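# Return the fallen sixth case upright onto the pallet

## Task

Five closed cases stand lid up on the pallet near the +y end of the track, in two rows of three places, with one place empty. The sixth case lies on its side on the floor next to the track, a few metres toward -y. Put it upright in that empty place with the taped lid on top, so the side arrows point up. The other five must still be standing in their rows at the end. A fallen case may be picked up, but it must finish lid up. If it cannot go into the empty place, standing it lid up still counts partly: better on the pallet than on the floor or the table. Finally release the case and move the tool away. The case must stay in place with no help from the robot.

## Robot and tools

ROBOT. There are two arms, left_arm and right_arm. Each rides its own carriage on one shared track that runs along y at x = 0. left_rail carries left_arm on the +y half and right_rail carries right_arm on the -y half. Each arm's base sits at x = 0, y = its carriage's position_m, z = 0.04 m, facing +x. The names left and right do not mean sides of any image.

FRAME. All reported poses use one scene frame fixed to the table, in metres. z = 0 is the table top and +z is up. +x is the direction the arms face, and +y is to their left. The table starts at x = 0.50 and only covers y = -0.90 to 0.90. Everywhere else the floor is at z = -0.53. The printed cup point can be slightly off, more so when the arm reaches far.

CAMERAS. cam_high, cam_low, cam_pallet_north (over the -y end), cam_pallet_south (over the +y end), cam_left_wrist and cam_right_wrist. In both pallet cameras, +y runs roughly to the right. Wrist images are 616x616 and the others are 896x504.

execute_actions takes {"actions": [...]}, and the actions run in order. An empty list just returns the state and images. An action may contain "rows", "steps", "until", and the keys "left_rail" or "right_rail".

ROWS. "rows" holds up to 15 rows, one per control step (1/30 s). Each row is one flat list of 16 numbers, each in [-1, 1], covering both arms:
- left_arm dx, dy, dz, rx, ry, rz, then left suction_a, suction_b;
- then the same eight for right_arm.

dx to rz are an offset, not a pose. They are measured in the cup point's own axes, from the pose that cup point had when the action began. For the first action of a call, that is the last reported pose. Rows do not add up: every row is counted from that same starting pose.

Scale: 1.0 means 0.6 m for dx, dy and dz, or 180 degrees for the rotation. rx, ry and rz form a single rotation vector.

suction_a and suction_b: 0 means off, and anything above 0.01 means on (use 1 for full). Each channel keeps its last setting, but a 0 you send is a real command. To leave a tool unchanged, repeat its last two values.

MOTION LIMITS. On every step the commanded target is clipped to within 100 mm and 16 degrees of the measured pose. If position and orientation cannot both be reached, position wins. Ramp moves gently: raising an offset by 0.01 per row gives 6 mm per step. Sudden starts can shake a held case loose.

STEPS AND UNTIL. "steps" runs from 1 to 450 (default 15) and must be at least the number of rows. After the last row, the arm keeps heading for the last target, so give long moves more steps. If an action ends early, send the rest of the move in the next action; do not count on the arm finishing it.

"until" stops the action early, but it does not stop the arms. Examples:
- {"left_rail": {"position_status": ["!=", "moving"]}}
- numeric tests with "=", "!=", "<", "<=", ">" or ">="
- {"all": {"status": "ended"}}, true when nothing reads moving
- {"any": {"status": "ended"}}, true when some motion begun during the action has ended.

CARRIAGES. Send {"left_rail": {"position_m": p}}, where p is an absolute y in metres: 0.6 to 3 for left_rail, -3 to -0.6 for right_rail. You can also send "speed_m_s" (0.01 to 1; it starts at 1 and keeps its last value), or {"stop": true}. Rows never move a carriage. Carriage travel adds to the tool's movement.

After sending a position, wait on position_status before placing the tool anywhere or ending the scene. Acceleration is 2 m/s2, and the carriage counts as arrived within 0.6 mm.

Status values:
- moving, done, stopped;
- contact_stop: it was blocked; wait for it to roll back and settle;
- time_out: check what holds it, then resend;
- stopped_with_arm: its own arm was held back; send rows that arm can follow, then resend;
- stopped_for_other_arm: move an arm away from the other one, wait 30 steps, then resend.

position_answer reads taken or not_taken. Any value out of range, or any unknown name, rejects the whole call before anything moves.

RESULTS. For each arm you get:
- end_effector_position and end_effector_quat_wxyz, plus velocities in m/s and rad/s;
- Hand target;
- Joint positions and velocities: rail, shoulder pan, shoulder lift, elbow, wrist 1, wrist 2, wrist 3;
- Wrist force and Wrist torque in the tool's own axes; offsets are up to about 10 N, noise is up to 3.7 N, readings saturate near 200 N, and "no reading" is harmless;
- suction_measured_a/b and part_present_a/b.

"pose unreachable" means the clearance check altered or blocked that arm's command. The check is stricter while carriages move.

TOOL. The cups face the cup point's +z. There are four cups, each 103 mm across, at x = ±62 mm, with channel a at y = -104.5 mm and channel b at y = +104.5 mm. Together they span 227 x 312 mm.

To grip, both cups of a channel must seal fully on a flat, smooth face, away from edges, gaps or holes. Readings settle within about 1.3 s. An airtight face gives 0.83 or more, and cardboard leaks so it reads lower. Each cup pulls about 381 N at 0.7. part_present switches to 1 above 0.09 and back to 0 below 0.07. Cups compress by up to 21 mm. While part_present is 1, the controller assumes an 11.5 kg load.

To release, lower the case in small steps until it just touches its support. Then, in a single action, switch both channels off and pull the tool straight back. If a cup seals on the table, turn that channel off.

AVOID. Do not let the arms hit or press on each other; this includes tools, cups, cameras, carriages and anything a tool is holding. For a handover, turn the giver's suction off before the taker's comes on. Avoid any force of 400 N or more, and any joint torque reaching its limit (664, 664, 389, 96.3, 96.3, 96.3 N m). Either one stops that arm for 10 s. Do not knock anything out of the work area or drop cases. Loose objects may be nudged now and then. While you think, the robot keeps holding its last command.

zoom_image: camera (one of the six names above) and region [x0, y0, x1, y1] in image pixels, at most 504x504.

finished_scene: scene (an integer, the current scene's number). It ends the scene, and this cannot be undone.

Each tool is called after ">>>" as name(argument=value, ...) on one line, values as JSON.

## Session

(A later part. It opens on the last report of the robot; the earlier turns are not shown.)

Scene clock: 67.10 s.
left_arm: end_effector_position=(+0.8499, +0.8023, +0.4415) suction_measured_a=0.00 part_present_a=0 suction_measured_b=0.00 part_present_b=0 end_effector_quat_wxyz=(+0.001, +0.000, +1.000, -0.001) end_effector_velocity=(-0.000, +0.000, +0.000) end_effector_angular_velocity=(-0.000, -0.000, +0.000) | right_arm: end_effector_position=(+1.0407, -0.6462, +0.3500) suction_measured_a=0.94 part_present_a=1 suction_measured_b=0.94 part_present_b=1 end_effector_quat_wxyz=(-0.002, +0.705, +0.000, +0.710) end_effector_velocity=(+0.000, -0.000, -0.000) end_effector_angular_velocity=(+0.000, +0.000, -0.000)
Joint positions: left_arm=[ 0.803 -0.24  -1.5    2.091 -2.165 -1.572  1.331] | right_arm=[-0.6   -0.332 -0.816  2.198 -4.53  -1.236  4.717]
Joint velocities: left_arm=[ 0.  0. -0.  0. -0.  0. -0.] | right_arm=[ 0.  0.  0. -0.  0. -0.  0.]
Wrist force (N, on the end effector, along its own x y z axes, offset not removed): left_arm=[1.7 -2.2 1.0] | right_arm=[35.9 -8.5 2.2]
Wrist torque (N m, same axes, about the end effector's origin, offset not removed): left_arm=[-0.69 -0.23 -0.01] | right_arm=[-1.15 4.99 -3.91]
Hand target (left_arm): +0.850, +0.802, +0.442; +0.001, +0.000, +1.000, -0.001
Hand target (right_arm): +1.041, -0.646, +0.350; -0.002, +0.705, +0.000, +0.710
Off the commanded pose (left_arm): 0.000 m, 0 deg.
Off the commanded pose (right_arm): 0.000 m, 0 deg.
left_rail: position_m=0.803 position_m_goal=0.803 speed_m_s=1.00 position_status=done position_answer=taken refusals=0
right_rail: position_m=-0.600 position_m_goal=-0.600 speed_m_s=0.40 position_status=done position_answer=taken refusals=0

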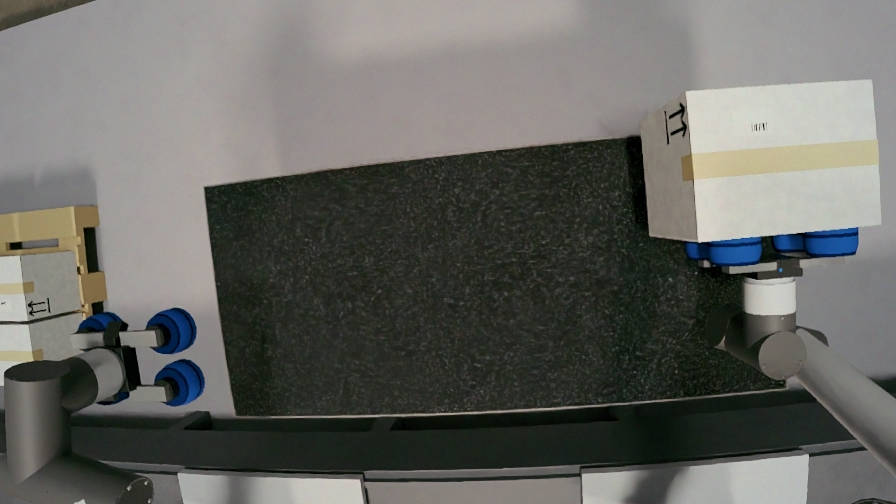

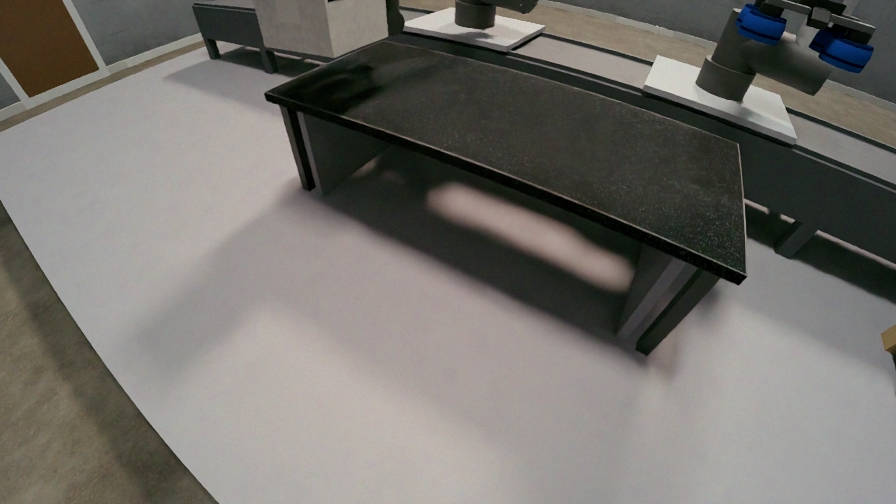

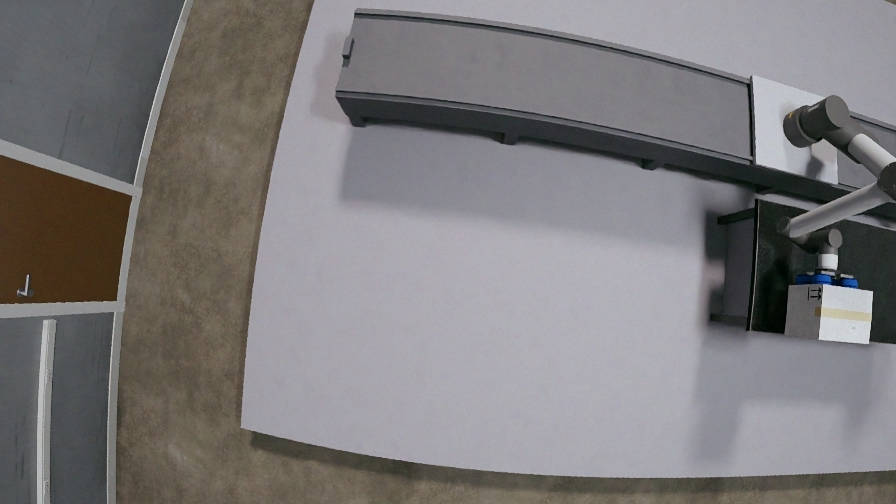

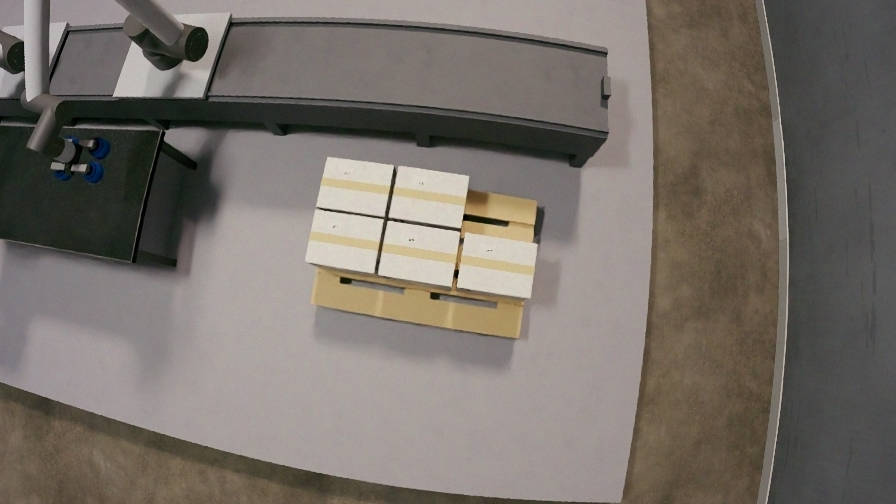

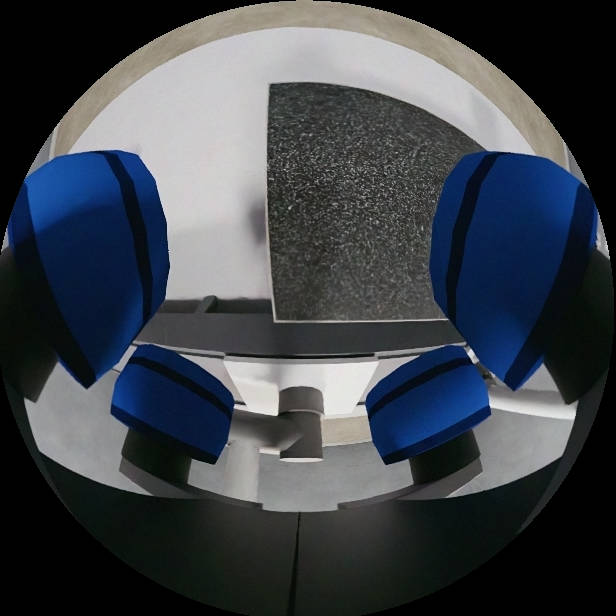

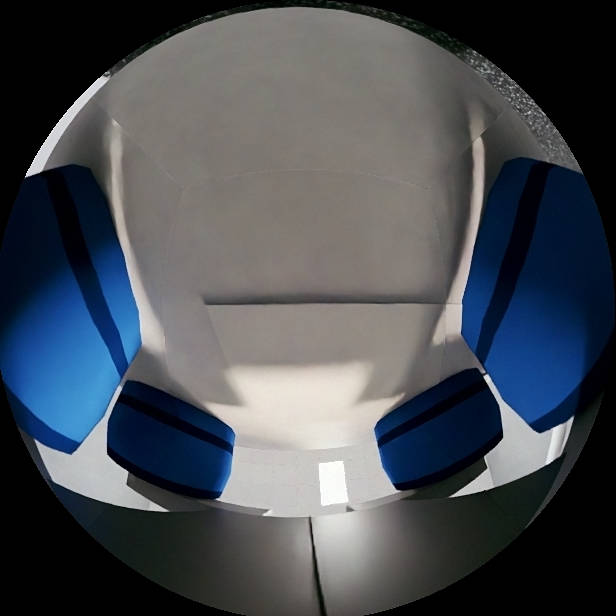

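>>> execute_actions(actions=[{"rows":[[0,0,0,0,0,0,0,0,-0.05,-0.45,-0.18,0,0,0,1,1],[0,0,0,0,0,0,0,0,-0.117,-0.91,-0.37,0,0,0,1,1]],"steps":110},{"rows":[[-0.15,-0.9,-0.2,0,0,0,0,0,0,0,0,0,0,0,1,1]],"steps":90},{"rows":[[0,-0.6,0.1,0,0,0,0,0,0,0,0,0,0,0,1,1]],"steps":70}])

Scene clock: 80.13 s.
left_arm: end_effector_position=(+0.9390, -0.0974, +0.5022) suction_measured_a=0.00 part_present_a=0 suction_measured_b=0.00 part_present_b=0 end_effector_quat_wxyz=(+0.000, +0.000, +1.000, -0.001) end_effector_velocity=(+0.000, -0.000, -0.000) end_effector_angular_velocity=(+0.000, +0.000, -0.000) | right_arm: end_effector_position=(+0.8175, -0.1010, +0.2796) suction_measured_a=0.94 part_present_a=1 suction_measured_b=0.94 part_present_b=1 end_effector_quat_wxyz=(-0.002, +0.705, -0.000, +0.709) end_effector_velocity=(-0.000, +0.000, -0.000) end_effector_angular_velocity=(-0.000, +0.000, -0.000)
Joint positions: left_arm=[ 0.803 -0.92  -1.043  1.364 -1.895 -1.572  0.651] | right_arm=[-0.6    0.475 -0.721  2.22  -4.648 -2.043  4.713]
Joint velocities: left_arm=[ 0. -0.  0. -0.  0. -0. -0.] | right_arm=[ 0.  0.  0.  0.  0. -0.  0.]
Wrist force (N, on the end effector, along its own x y z axes, offset not removed): left_arm=[2.9 -2.6 -4.4] | right_arm=[33.0 -9.5 0.3]
Wrist torque (N m, same axes, about the end effector's origin, offset not removed): left_arm=[-0.66 -0.46 0.03] | right_arm=[-1.33 5.54 -3.75]
Hand target (left_arm): +0.939, -0.098, +0.502; +0.000, +0.000, +1.000, -0.001
Hand target (right_arm): +0.818, -0.101, +0.280; -0.002, +0.705, -0.000, +0.709
Off the commanded pose (left_arm): 0.000 m, 0 deg.
Off the commanded pose (right_arm): 0.000 m, 0 deg.
left_rail: position_m=0.803 position_m_goal=0.803 speed_m_s=1.00 position_status=done position_answer=taken refusals=0
right_rail: position_m=-0.600 position_m_goal=-0.600 speed_m_s=0.40 position_status=done position_answer=taken refusals=0

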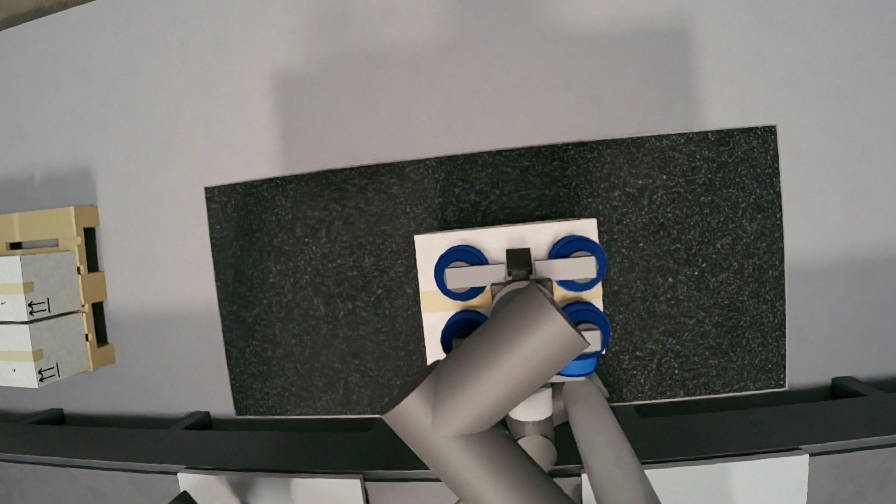

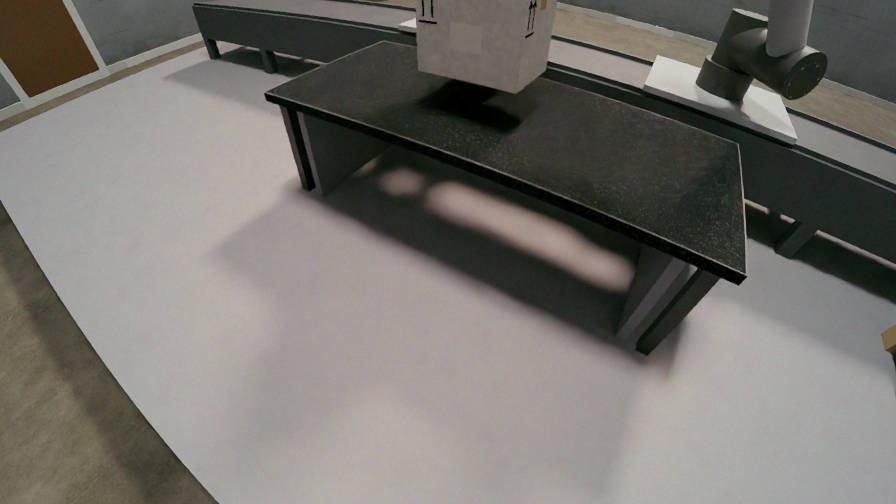

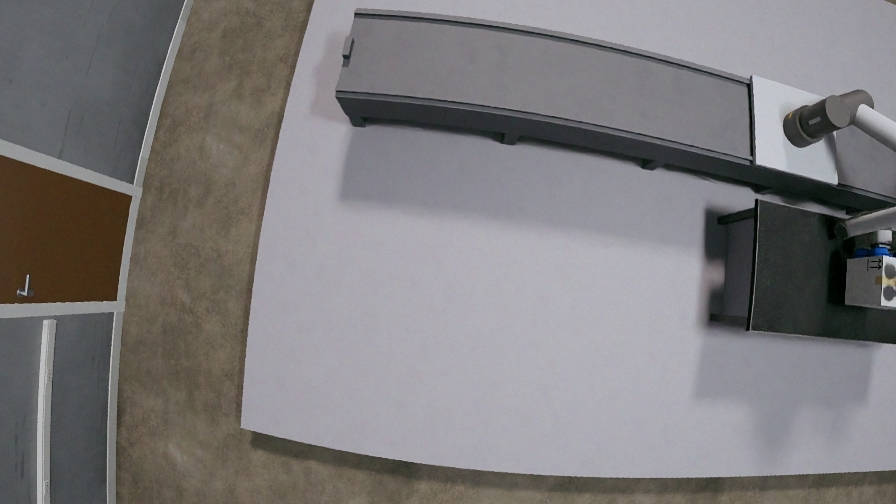

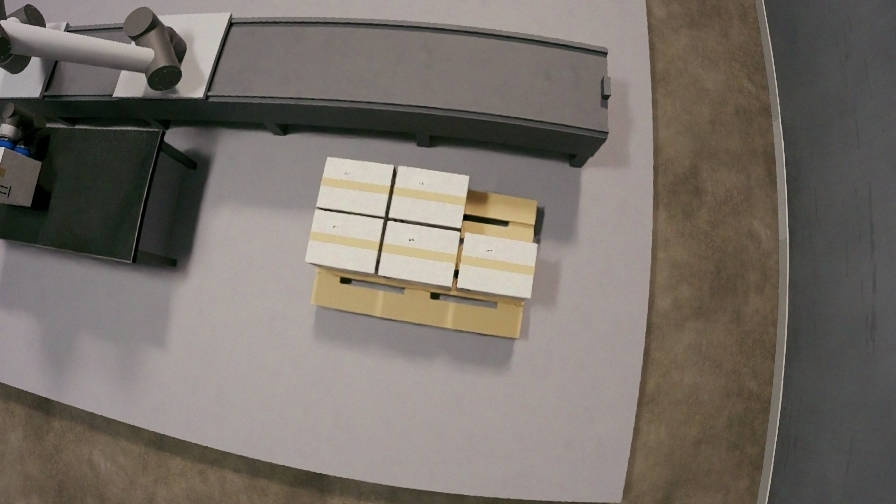

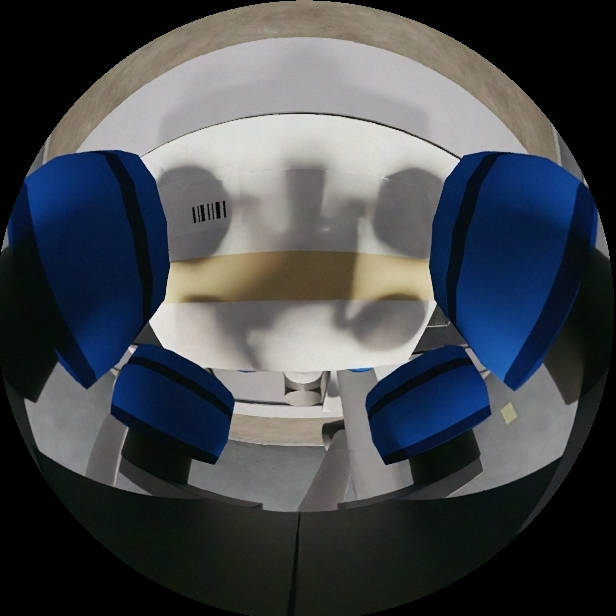

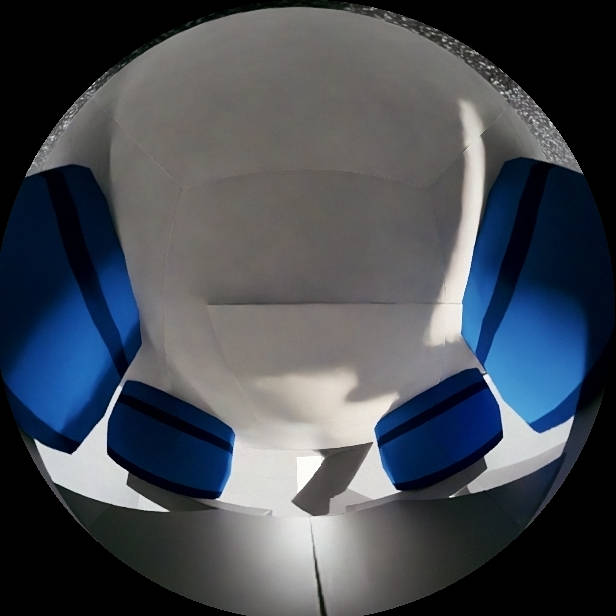

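>>> execute_actions(actions=[{"rows":[[0,0.045,0.09,0,0,0,0,0,0,0,0,0,0,0,1,1]],"steps":45},{"rows":[[0,0,0.04,0,0,0,0,0,0,0,0,0,0,0,1,1]],"steps":35}])

Scene clock: 85.07 s.
left_arm: end_effector_position=(+0.9391, -0.0705, +0.4242) suction_measured_a=0.00 part_present_a=0 suction_measured_b=0.00 part_present_b=0 end_effector_quat_wxyz=(+0.000, +0.000, +1.000, -0.001) end_effector_velocity=(-0.000, +0.000, -0.000) end_effector_angular_velocity=(+0.000, +0.000, -0.000) | right_arm: end_effector_position=(+0.8175, -0.1010, +0.2795) suction_measured_a=0.94 part_present_a=1 suction_measured_b=0.94 part_present_b=1 end_effector_quat_wxyz=(-0.002, +0.705, -0.000, +0.709) end_effector_velocity=(-0.000, -0.000, +0.000) end_effector_angular_velocity=(-0.000, -0.000, -0.000)
Joint positions: left_arm=[ 0.803 -0.907 -1.029  1.458 -2.001 -1.572  0.664] | right_arm=[-0.6    0.475 -0.721  2.22  -4.648 -2.043  4.713]
Joint velocities: left_arm=[ 0. -0.  0.  0. -0.  0.  0.] | right_arm=[ 0. -0. -0.  0. -0.  0. -0.]
Wrist force (N, on the end effector, along its own x y z axes, offset not removed): left_arm=[1.0 -3.5 -8.9] | right_arm=[27.8 -9.2 2.5]
Wrist torque (N m, same axes, about the end effector's origin, offset not removed): left_arm=[-1.37 -0.06 -0.26] | right_arm=[-0.67 4.24 -5.48]
Hand target (left_arm): +0.939, -0.071, +0.424; +0.000, +0.000, +1.000, -0.001
Hand target (right_arm): +0.818, -0.101, +0.280; -0.002, +0.705, -0.000, +0.709
Off the commanded pose (left_arm): 0.000 m, 0 deg.
Off the commanded pose (right_arm): 0.000 m, 0 deg.
left_rail: position_m=0.803 position_m_goal=0.803 speed_m_s=1.00 position_status=done position_answer=taken refusals=0
right_rail: position_m=-0.600 position_m_goal=-0.600 speed_m_s=0.40 position_status=done position_answer=taken refusals=0

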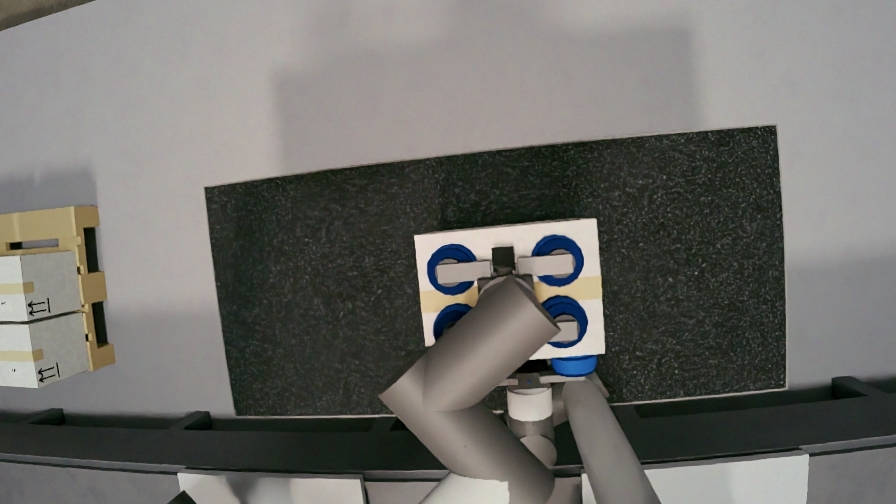

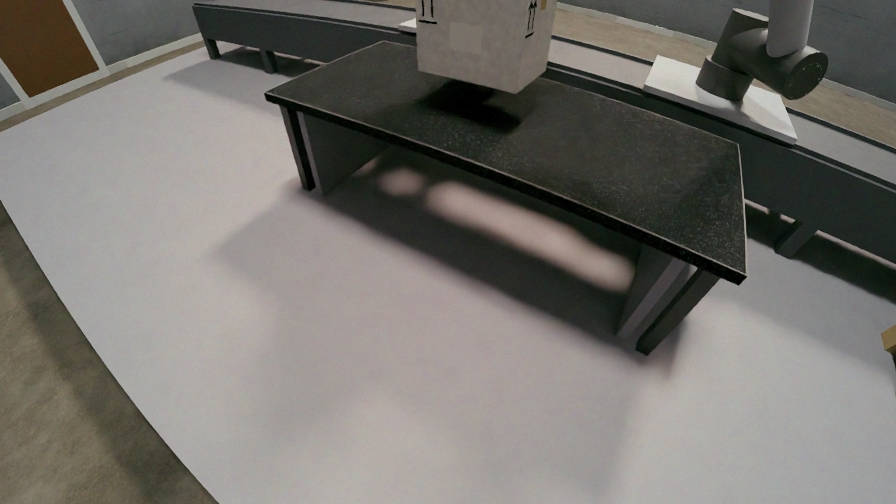

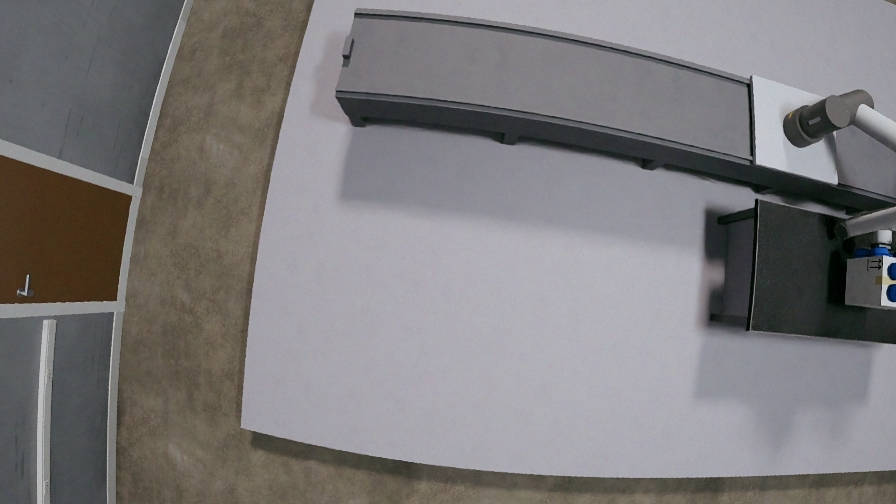

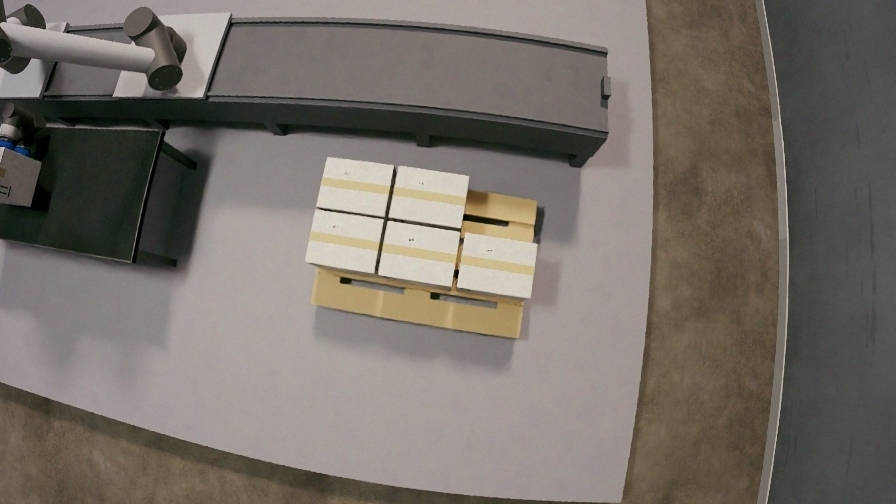

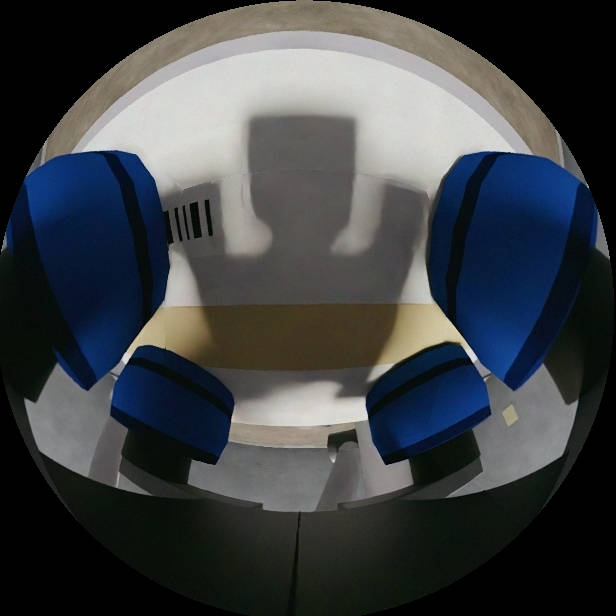

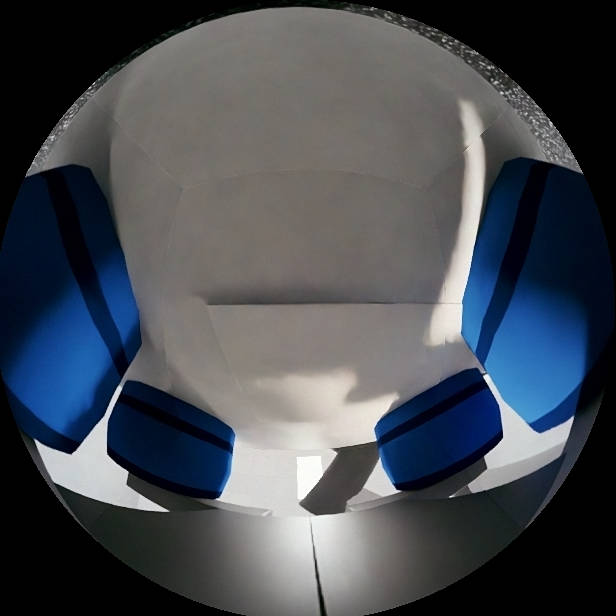

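>>> execute_actions(actions=[{"rows":[[0,0,0.006,0,0,0,1,1,0,0,0,0,0,0,1,1],[0,0,0.012,0,0,0,1,1,0,0,0,0,0,0,1,1],[0,0,0.018,0,0,0,1,1,0,0,0,0,0,0,1,1],[0,0,0.024,0,0,0,1,1,0,0,0,0,0,0,1,1],[0,0,0.03,0,0,0,1,1,0,0,0,0,0,0,1,1]],"steps":25},{"rows":[[0,0,0,0,0,0,1,1,0,0,-0.03,0,0,0,0,0],[0,0,0,0,0,0,1,1,0,0,-0.06,0,0,0,0,0],[0,0,0,0,0,0,1,1,0,0,-0.25,0,0,0,0,0]],"steps":50}])

Scene clock: 100.83 s.
left_arm: end_effector_position=(+0.9371, -0.0710, +0.4056) suction_measured_a=0.95 part_present_a=1 suction_measured_b=0.95 part_present_b=1 end_effector_quat_wxyz=(-0.002, +0.001, +1.000, -0.001) end_effector_velocity=(-0.000, -0.000, -0.000) end_effector_angular_velocity=(-0.000, +0.000, -0.000) | right_arm: end_effector_position=(+0.7878, -0.1007, +0.2814) suction_measured_a=0.00 part_present_a=0 suction_measured_b=0.00 part_present_b=0 end_effector_quat_wxyz=(-0.003, +0.705, -0.002, +0.709) end_effector_velocity=(+0.000, -0.000, +0.000) end_effector_angular_velocity=(+0.000, -0.000, +0.000)
Joint positions: left_arm=[ 0.803 -0.907 -1.02   1.47  -2.019 -1.575  0.665] | right_arm=[-0.6    0.496 -0.725  2.251 -4.674 -2.066  4.716]
Joint velocities: left_arm=[ 0.  0.  0. -0.  0. -0.  0.] | right_arm=[ 0. -0. -0.  0. -0.  0.  0.]
Wrist force (N, on the end effector, along its own x y z axes, offset not removed): left_arm=[3.8 -0.2 -39.1] | right_arm=[-1.9 -6.1 1.2]
Wrist torque (N m, same axes, about the end effector's origin, offset not removed): left_arm=[1.03 -0.35 -0.08] | right_arm=[-0.90 -0.04 -0.23]
Hand target (left_arm): +0.937, -0.071, +0.405; -0.002, +0.001, +1.000, -0.001
Hand target (right_arm): +0.788, -0.101, +0.281; -0.003, +0.705, -0.002, +0.709
Off the commanded pose (left_arm): 0.002 m, 0 deg.
Off the commanded pose (right_arm): 0.120 m, 0 deg.
TORQUE FAULT: the external load on joint 5 (wrist 1) of the left arm reached its load limit, and that arm stopped for 10 seconds. A torque fault stops only its own arm. That arm's remaining commands of this call were not run. That arm holds where it stopped, with its suction_a and suction_b numbers unchanged, and accepts commands again: back off and push less far. That arm stops again, at the same cost, whenever a joint's load reaches its limit.
FORCE FAULT: contact force on the right arm reached its limit, and that arm stopped for 10 seconds. The contact can be on any part of that arm, not only on its tool. That arm's remaining commands of this call were not run. That arm holds still and accepts commands again. Move the arm away from the contact; if what it grips holds it there, let go first. Pushing or pulling that hard again can fault the arm again.
left_rail: position_m=0.803 position_m_goal=0.803 speed_m_s=1.00 position_status=done position_answer=taken refusals=0
right_rail: position_m=-0.600 position_m_goal=-0.600 speed_m_s=0.40 position_status=done position_answer=taken refusals=0

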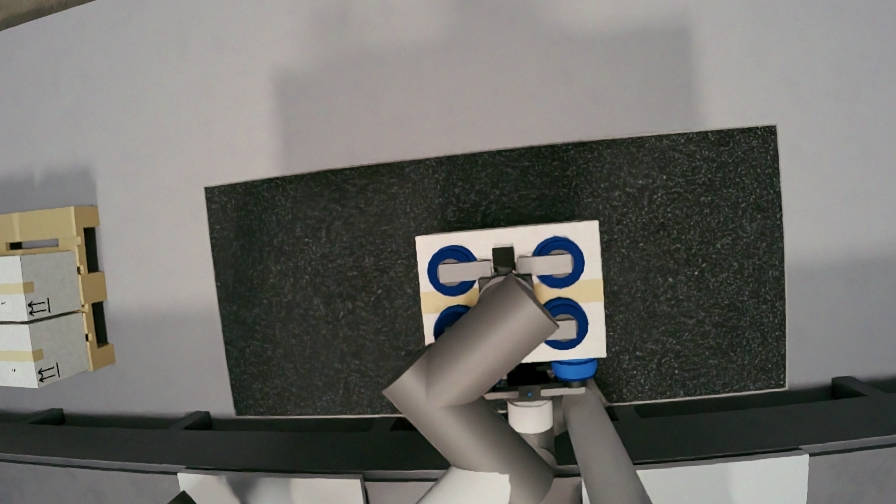

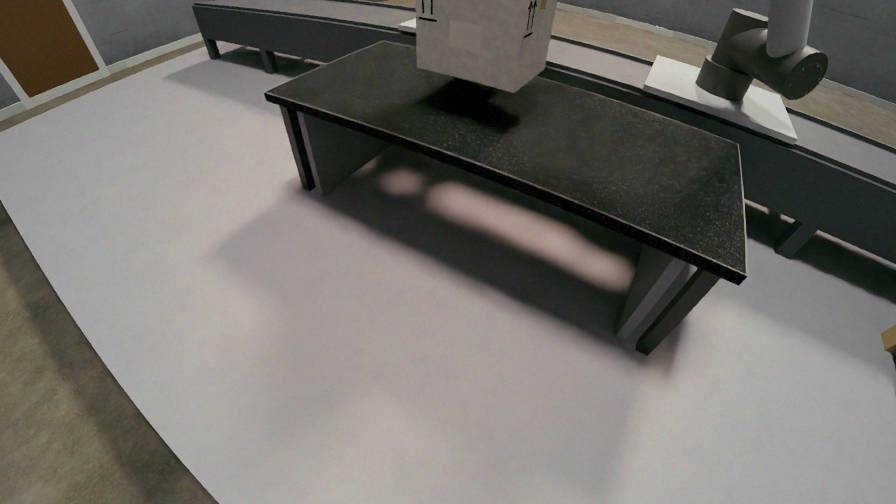

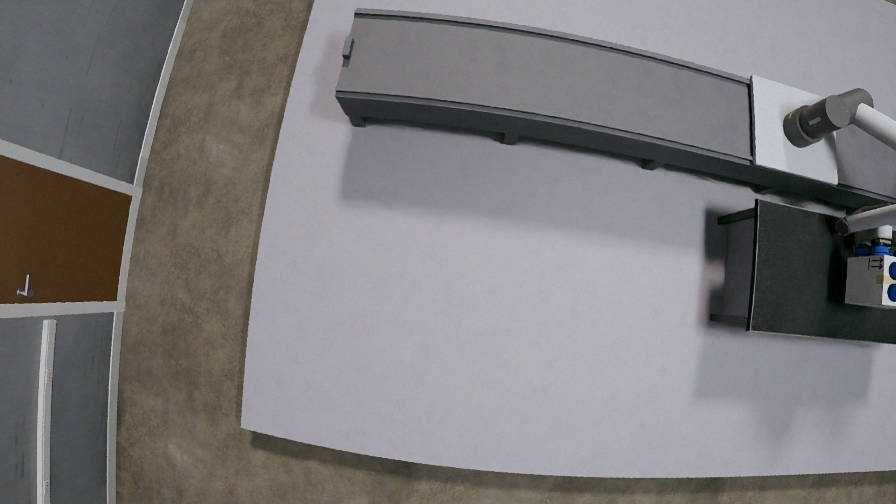

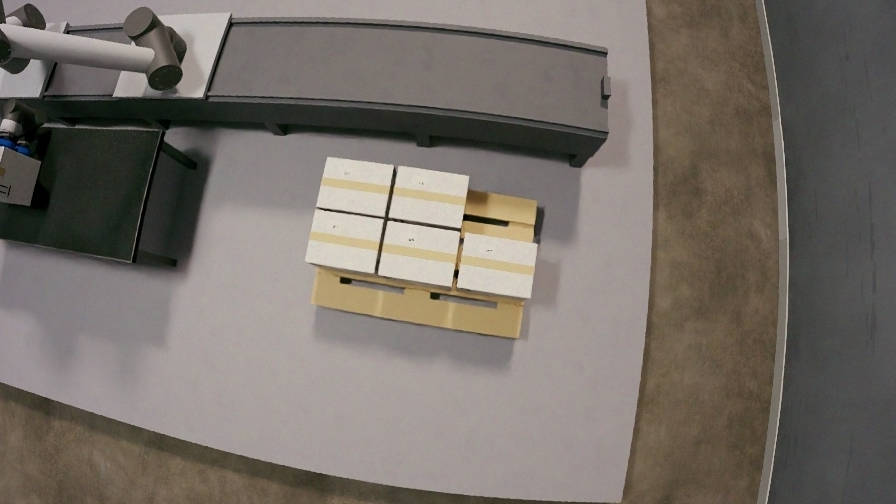

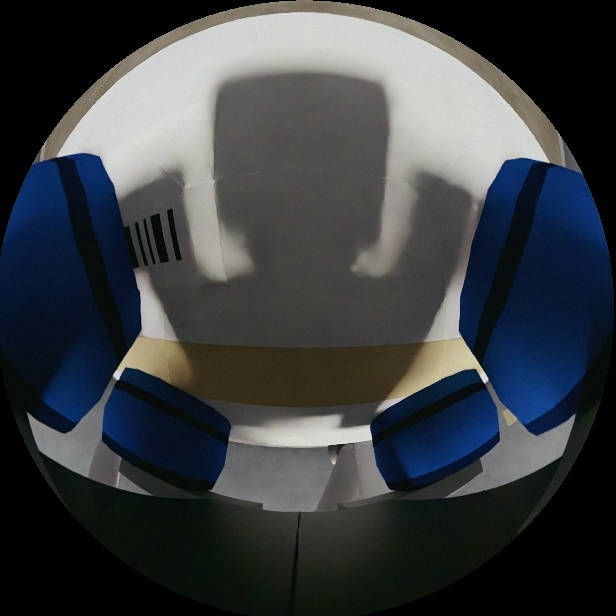

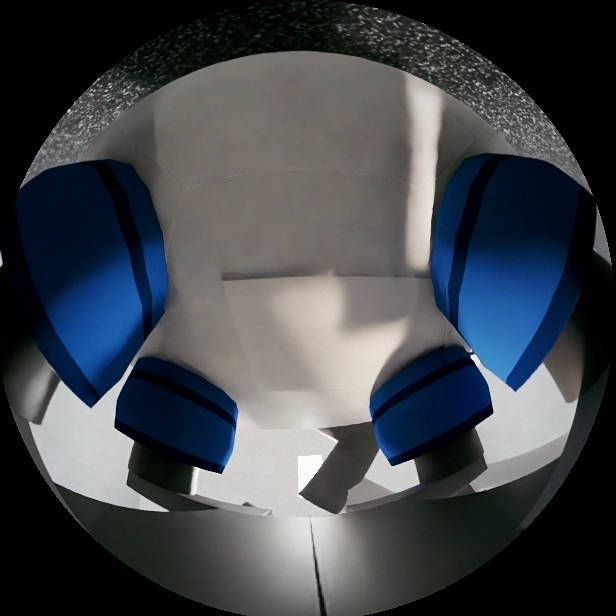

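>>> execute_actions(actions=[{"rows":[[0,0,0,0,0,0,1,1,0,0,-0.2,0,0,0,0,0]],"steps":40},{"rows":[[0,0,-0.1,0,0,0,1,1,0,0,0,0,0,0,0,0],[0,0,-0.2,0,0,0,1,1,0,0,0,0,0,0,0,0],[0.1,0,-0.3,0,0,0,1,1,0,0,0,0,0,0,0,0]],"steps":50},{"rows":[[0.15,0.5,0,0,0,0,1,1,0,0,0,0,0,0,0,0],[0.3,1,0,0,0,0,1,1,0,0,0,0,0,0,0,0]],"steps":110},{"steps":30},{"left_rail":{"position_m":3.0,"speed_m_s":0.6},"rows":[[0,0.3,0,0,0,0,1,1,0,0,0,0,0,0,0,0]],"steps":60},{"steps":200,"until":{"left_rail":{"position_status":["!=","moving"]}}}])

Scene clock: 124.20 s.
left_arm: end_effector_position=(+0.6994, +2.9062, +0.5861) suction_measured_a=0.95 part_present_a=1 suction_measured_b=0.95 part_present_b=1 end_effector_quat_wxyz=(-0.002, +0.001, +1.000, -0.001) end_effector_velocity=(+0.000, -0.002, +0.000) end_effector_angular_velocity=(-0.006, +0.001, -0.001) | right_arm: end_effector_position=(+0.6685, -0.0999, +0.2817) suction_measured_a=0.00 part_present_a=0 suction_measured_b=0.00 part_present_b=0 end_effector_quat_wxyz=(+0.002, +0.723, -0.008, +0.691) end_effector_velocity=(+0.000, +0.000, -0.000) end_effector_angular_velocity=(+0.000, +0.000, +0.000)
Joint positions: left_arm=[ 3.    -0.421 -1.766  2.112 -1.914 -1.574  1.151] | right_arm=[-0.6    0.601 -0.749  2.377 -4.713 -2.185  4.752]
Joint velocities: left_arm=[ 0.    -0.001  0.    -0.    -0.002 -0.006  0.   ] | right_arm=[ 0. -0.  0. -0.  0.  0.  0.]
Wrist force (N, on the end effector, along its own x y z axes, offset not removed): left_arm=[2.5 4.8 -37.9] | right_arm=[-5.3 -7.5 -0.3]
Wrist torque (N m, same axes, about the end effector's origin, offset not removed): left_arm=[1.21 -0.23 -0.04] | right_arm=[-1.00 0.49 -0.26]
Hand target (left_arm): +0.699, +2.906, +0.586; -0.002, +0.001, +1.000, -0.001
Hand target (right_arm): +0.668, -0.100, +0.282; +0.002, +0.723, -0.008, +0.691
Off the commanded pose (left_arm): 0.000 m, 0 deg.
Off the commanded pose (right_arm): 0.000 m, 0 deg.
left_rail: position_m=3.000 position_m_goal=3.000 speed_m_s=0.60 position_status=done position_answer=taken refusals=0
right_rail: position_m=-0.600 position_m_goal=-0.600 speed_m_s=0.40 position_status=done position_answer=taken refusals=0

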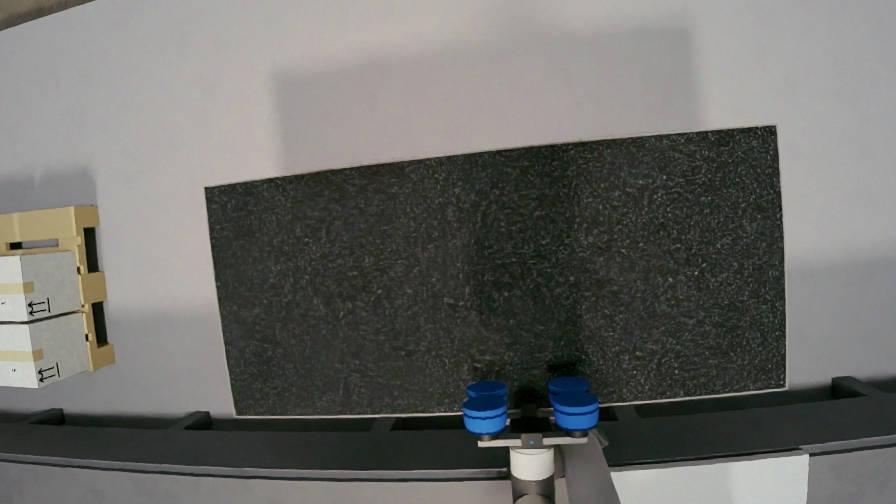

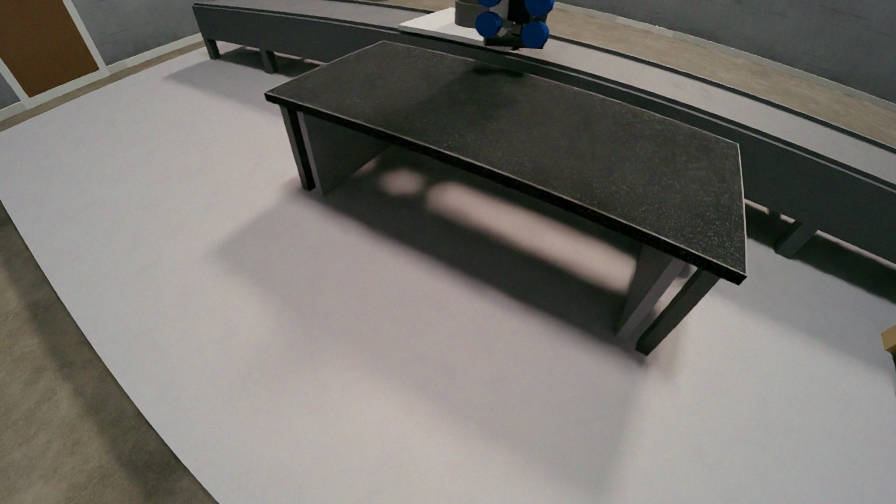

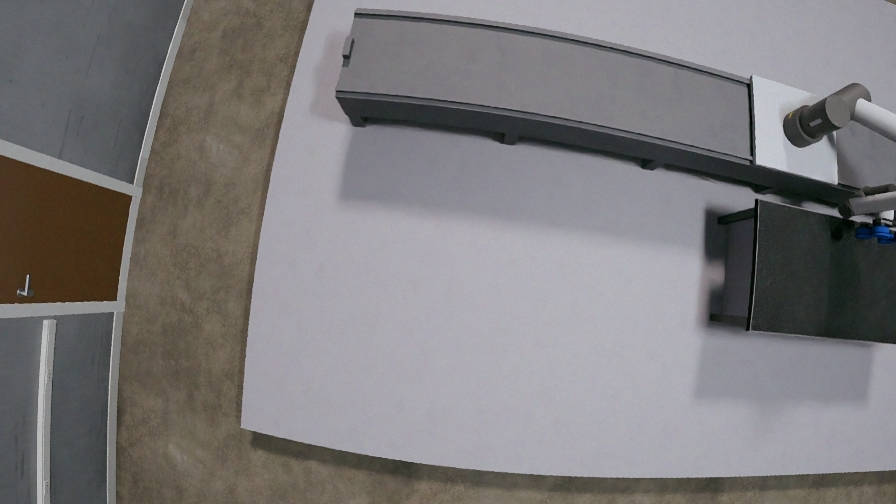

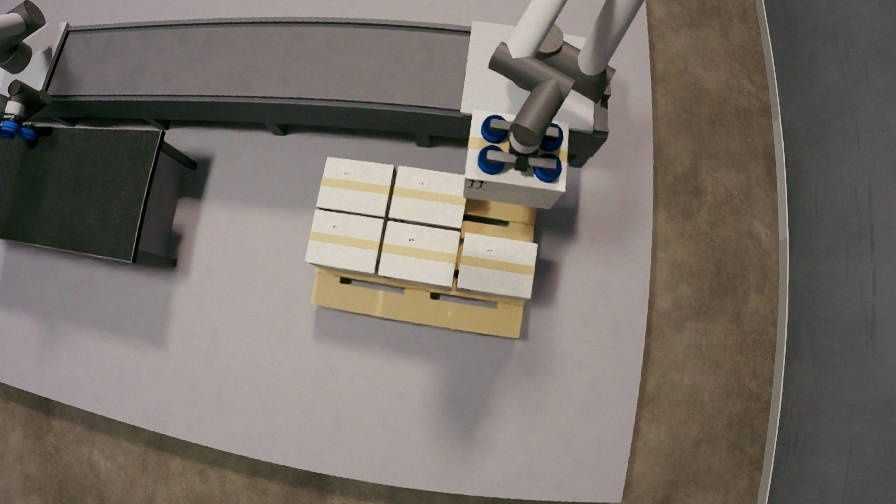

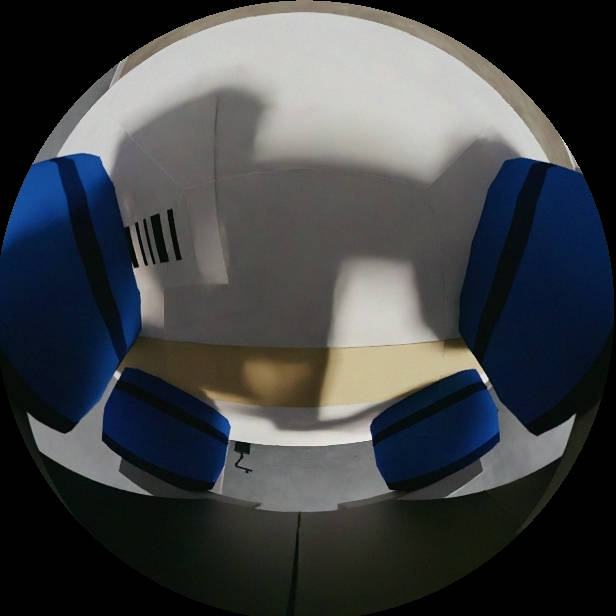

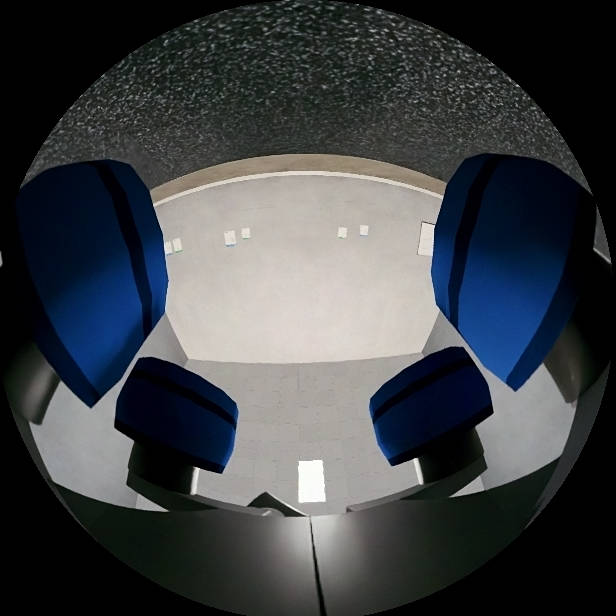

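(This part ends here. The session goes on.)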